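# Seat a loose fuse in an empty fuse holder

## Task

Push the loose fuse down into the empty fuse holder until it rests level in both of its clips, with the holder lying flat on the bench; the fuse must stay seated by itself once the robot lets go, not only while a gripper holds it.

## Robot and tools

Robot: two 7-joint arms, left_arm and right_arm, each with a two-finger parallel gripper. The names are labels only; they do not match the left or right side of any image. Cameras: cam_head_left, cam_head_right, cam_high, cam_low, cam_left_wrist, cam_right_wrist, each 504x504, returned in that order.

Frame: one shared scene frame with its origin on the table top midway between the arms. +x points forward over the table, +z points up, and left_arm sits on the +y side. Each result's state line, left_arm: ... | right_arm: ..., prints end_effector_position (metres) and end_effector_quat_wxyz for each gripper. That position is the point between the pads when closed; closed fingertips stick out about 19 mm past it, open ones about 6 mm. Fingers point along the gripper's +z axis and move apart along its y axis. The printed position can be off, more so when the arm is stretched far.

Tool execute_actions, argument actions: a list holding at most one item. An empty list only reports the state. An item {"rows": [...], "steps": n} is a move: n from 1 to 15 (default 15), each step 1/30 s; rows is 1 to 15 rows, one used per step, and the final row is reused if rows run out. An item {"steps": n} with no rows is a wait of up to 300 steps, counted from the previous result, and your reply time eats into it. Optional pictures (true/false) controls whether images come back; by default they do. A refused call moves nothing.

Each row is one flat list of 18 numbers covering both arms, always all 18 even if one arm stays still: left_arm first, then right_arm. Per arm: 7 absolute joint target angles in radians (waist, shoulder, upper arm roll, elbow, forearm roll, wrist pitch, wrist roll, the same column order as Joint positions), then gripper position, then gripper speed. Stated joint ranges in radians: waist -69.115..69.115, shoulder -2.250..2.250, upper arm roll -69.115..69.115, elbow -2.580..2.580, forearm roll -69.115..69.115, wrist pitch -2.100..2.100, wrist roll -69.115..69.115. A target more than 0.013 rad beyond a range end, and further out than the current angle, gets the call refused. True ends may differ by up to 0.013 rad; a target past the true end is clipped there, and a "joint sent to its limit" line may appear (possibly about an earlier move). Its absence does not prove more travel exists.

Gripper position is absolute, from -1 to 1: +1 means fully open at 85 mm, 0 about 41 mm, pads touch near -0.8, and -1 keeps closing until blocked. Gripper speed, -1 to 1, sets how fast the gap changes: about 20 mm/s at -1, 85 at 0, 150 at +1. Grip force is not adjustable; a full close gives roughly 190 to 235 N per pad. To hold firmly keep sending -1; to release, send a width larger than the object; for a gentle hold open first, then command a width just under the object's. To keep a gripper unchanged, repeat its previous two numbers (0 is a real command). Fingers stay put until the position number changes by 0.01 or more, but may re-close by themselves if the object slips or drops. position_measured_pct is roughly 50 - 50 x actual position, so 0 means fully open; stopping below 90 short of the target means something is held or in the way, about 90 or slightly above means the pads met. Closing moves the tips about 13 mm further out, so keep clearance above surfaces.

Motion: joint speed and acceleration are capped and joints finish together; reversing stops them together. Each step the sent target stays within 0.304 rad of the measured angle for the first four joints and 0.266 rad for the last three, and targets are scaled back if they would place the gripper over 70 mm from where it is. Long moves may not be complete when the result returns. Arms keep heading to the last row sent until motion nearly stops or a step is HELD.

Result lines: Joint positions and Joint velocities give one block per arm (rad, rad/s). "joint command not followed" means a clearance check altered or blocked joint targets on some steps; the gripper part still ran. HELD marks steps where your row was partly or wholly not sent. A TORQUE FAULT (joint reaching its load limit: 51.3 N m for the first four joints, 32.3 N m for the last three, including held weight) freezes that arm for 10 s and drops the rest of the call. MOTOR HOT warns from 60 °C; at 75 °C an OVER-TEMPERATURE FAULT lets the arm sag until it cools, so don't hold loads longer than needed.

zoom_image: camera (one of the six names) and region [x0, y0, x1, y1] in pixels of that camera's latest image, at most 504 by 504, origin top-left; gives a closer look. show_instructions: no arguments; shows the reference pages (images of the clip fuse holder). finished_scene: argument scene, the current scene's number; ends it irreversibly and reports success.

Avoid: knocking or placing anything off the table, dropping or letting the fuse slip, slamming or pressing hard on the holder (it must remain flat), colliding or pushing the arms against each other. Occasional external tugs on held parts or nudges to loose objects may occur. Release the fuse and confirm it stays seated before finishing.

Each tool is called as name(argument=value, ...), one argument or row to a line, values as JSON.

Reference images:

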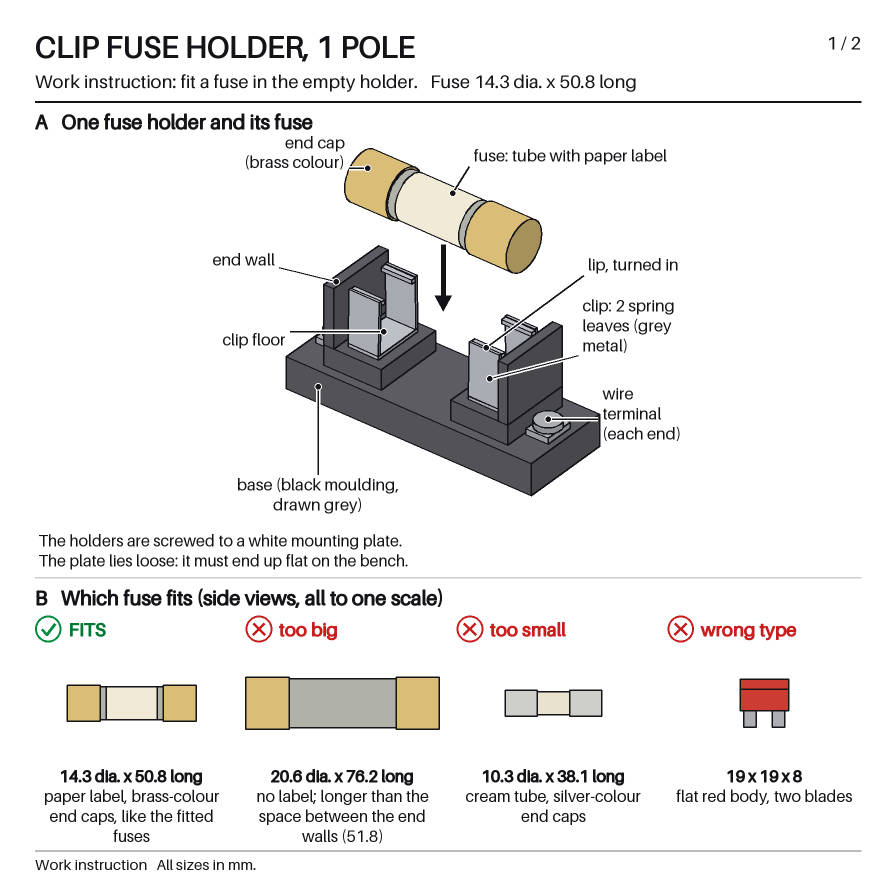

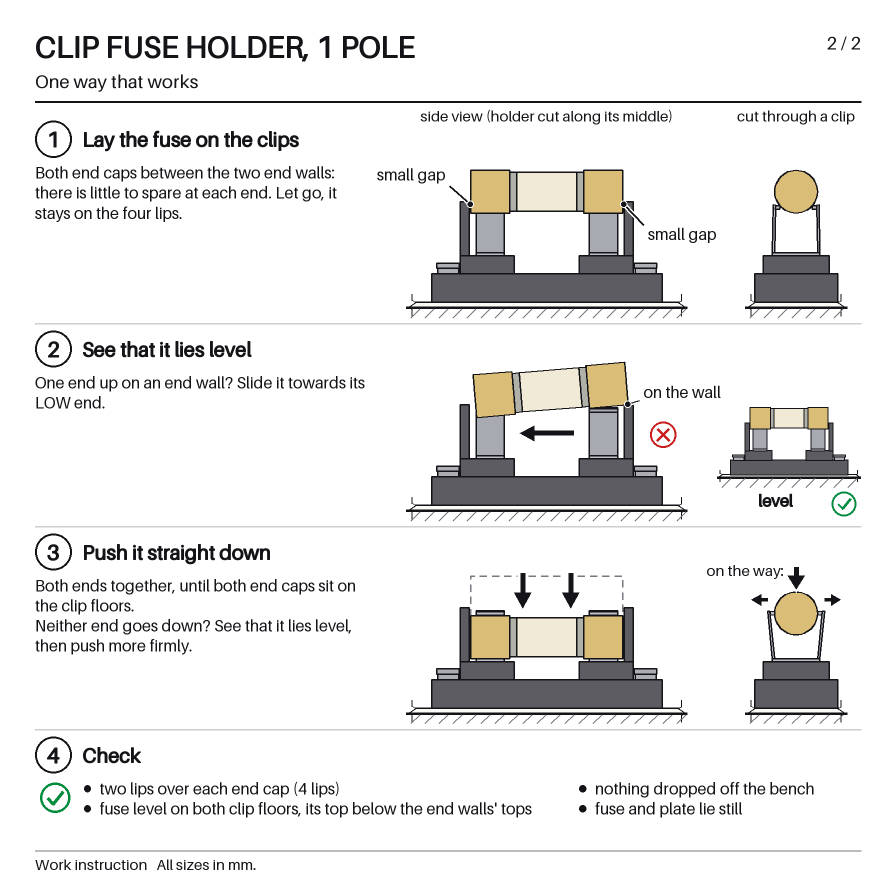

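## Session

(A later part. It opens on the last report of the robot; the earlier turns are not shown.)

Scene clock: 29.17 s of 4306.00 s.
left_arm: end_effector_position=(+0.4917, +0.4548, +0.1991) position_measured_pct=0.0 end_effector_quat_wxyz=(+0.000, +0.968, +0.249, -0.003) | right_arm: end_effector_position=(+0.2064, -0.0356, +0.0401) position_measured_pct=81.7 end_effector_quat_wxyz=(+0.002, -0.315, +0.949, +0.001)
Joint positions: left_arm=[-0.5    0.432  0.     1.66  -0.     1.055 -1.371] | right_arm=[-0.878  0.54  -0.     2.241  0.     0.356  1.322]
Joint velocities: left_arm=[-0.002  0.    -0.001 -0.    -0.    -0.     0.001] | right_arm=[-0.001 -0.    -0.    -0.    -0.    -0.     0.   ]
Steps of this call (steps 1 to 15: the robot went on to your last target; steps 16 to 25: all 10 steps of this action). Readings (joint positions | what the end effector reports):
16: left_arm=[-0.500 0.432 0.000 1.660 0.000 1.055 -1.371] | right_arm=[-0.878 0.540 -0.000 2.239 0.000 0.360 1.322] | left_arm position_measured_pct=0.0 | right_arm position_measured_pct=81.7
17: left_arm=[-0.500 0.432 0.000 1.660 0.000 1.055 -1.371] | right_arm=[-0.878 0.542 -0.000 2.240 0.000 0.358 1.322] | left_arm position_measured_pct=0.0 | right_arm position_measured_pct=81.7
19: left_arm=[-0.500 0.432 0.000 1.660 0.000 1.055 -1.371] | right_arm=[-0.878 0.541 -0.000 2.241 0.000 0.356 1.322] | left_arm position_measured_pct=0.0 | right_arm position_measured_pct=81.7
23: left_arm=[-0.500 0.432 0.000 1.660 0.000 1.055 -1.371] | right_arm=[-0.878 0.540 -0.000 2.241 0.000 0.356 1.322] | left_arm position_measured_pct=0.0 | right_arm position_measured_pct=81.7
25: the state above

Bottomed. Release slightly and lift.

execute_actions(
  actions=[
    {"rows": [[-0.5,0.432,0,1.66,0,1.055,-1.371,1,0, -0.878,0.54,0,2.2395,0,0.361,1.322,-0.42,-0.5]], "steps": 10},
  ],
  pictures=false,
)

execute_actions(
  actions=[
    {"rows": [[-0.5,0.432,0,1.66,0,1.055,-1.371,1,0, -0.878,0.4909,0,2.227,0,0.4237,1.322,-0.42,-0.5],[-0.5,0.432,0,1.66,0,1.055,-1.371,1,0, -0.878,0.4909,0,2.227,0,0.4237,1.322,-0.42,-0.5],[-0.5,0.432,0,1.66,0,1.055,-1.371,1,0, -0.878,0.4909,0,2.227,0,0.4237,1.322,-0.42,-0.5],[-0.5,0.432,0,1.66,0,1.055,-1.371,1,0, -0.878,0.4909,0,2.227,0,0.4237,1.322,-0.42,-0.5],[-0.5,0.432,0,1.66,0,1.055,-1.371,1,0, -0.878,0.445,0,2.09,0,0.606,1.322,-0.42,-0.5]], "steps": 15},
  ],
)

Scene clock: 31.93 s of 4306.00 s.
left_arm: end_effector_position=(+0.4917, +0.4548, +0.1991) position_measured_pct=0.0 end_effector_quat_wxyz=(+0.000, +0.968, +0.249, -0.003) | right_arm: end_effector_position=(+0.2061, -0.0359, +0.0405) position_measured_pct=71.4 end_effector_quat_wxyz=(+0.001, -0.315, +0.949, +0.000)
Joint positions: left_arm=[-0.5    0.432  0.     1.66   0.     1.055 -1.371] | right_arm=[-0.878  0.54  -0.     2.24  -0.     0.361  1.322]
Joint velocities: left_arm=[ 0.001 -0.001  0.001 -0.     0.001  0.001  0.002] | right_arm=[ 0.     0.001 -0.001  0.    -0.001 -0.001  0.002]
Steps of this call (steps 1 to 15: the robot went on to your last target; steps 16 to 73: nothing new was sent; steps 74 to 83: all 10 steps of this action). Readings (joint positions | what the end effector reports):
74: left_arm=[-0.500 0.432 0.000 1.660 0.000 1.055 -1.371] | right_arm=[-0.878 0.539 -0.000 2.241 0.000 0.356 1.322] | left_arm position_measured_pct=0.0 | right_arm position_measured_pct=81.7
75: left_arm=[-0.500 0.432 0.000 1.660 0.000 1.055 -1.371] | right_arm=[-0.878 0.537 -0.000 2.241 0.000 0.359 1.322] | left_arm position_measured_pct=0.0 | right_arm position_measured_pct=81.7
77: left_arm=[-0.500 0.432 0.000 1.660 0.000 1.055 -1.371] | right_arm=[-0.878 0.539 -0.000 2.240 0.000 0.360 1.322] | left_arm position_measured_pct=0.0 | right_arm position_measured_pct=78.6
81: left_arm=[-0.500 0.432 0.000 1.660 -0.000 1.055 -1.371] | right_arm=[-0.878 0.540 -0.000 2.239 0.000 0.361 1.322] | left_arm position_measured_pct=0.0 | right_arm position_measured_pct=72.6
83: the state above

Scene clock: 32.43 s of 4306.00 s.
left_arm: end_effector_position=(+0.4917, +0.4548, +0.1991) position_measured_pct=0.0 end_effector_quat_wxyz=(+0.000, +0.968, +0.249, -0.003) | right_arm: end_effector_position=(+0.2265, -0.0108, +0.0944) position_measured_pct=71.0 end_effector_quat_wxyz=(+0.000, -0.315, +0.949, +0.000)
Joint positions: left_arm=[-0.5    0.432  0.     1.66   0.     1.055 -1.371] | right_arm=[-0.878  0.447 -0.     2.09  -0.     0.605  1.322]
Joint velocities: left_arm=[-0.    -0.001 -0.001 -0.     0.002 -0.     0.001] | right_arm=[ 0.    -0.013  0.    -0.012  0.     0.027 -0.   ]
Steps of this call (steps 1 to 15: all 15 steps of this action). Readings (joint positions | what the end effector reports):
1: left_arm=[-0.500 0.432 0.000 1.660 0.000 1.055 -1.371] | right_arm=[-0.878 0.538 -0.000 2.239 -0.000 0.362 1.322] | left_arm position_measured_pct=0.0 | right_arm position_measured_pct=71.0
2: left_arm=[-0.500 0.432 0.000 1.660 0.000 1.055 -1.371] | right_arm=[-0.878 0.531 -0.000 2.238 -0.000 0.369 1.322] | left_arm position_measured_pct=0.0 | right_arm position_measured_pct=71.0
4: left_arm=[-0.500 0.432 0.000 1.660 0.000 1.055 -1.371] | right_arm=[-0.878 0.505 -0.000 2.232 -0.000 0.400 1.322] | left_arm position_measured_pct=0.0 | right_arm position_measured_pct=71.0
8: left_arm=[-0.500 0.432 0.000 1.660 0.000 1.055 -1.371] | right_arm=[-0.878 0.470 0.000 2.190 0.000 0.498 1.322] | left_arm position_measured_pct=0.0 | right_arm position_measured_pct=71.0
15: the state above

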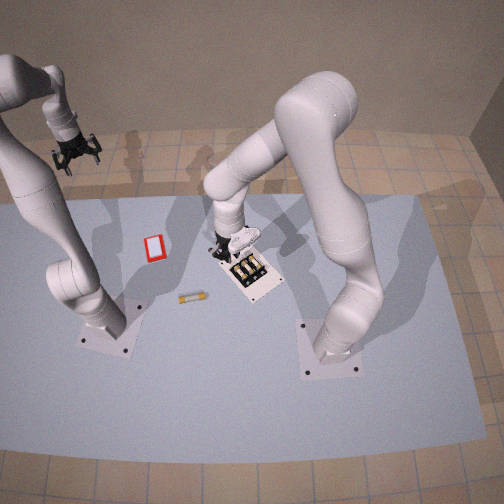

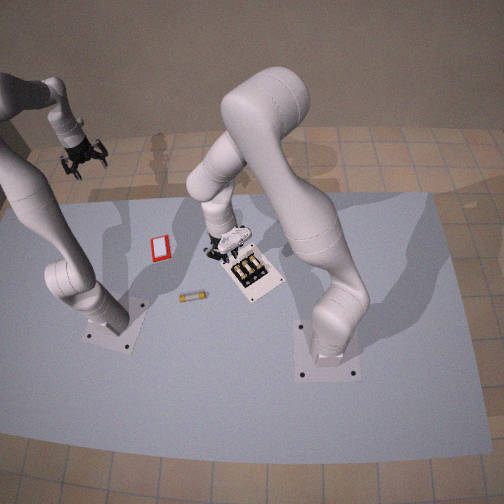

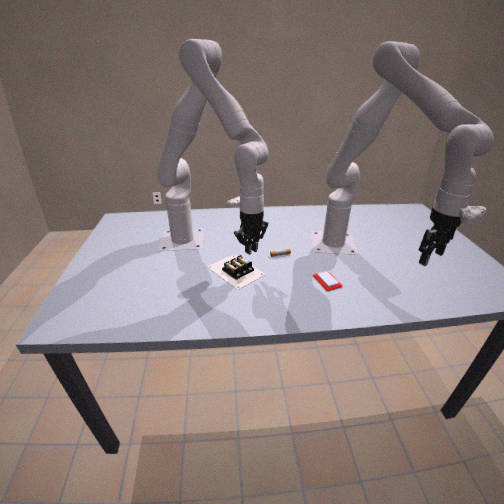

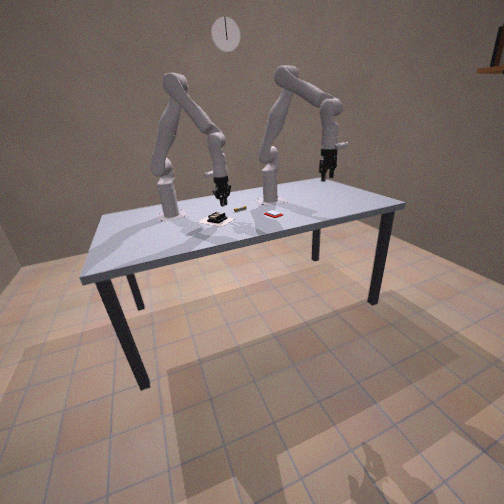

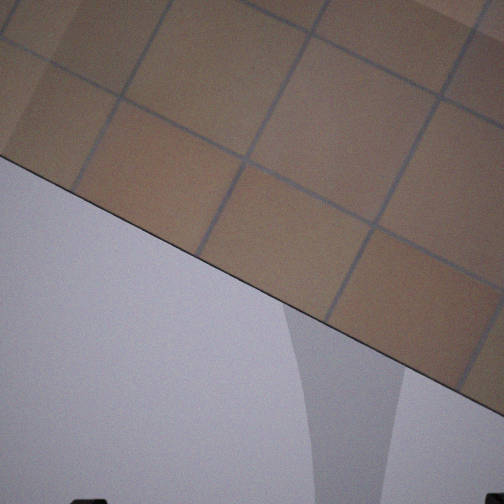

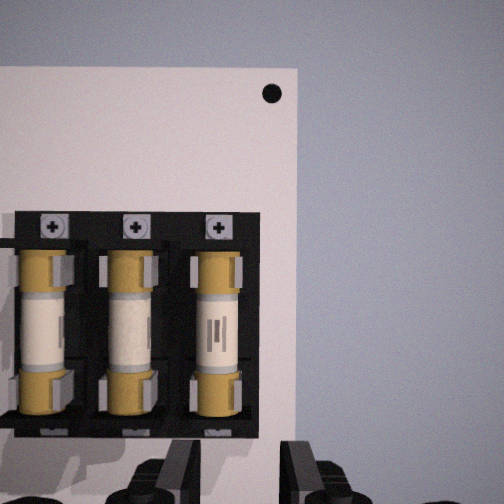

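finished_scene(
  scene=1,
)

The scene is finished: the task was done.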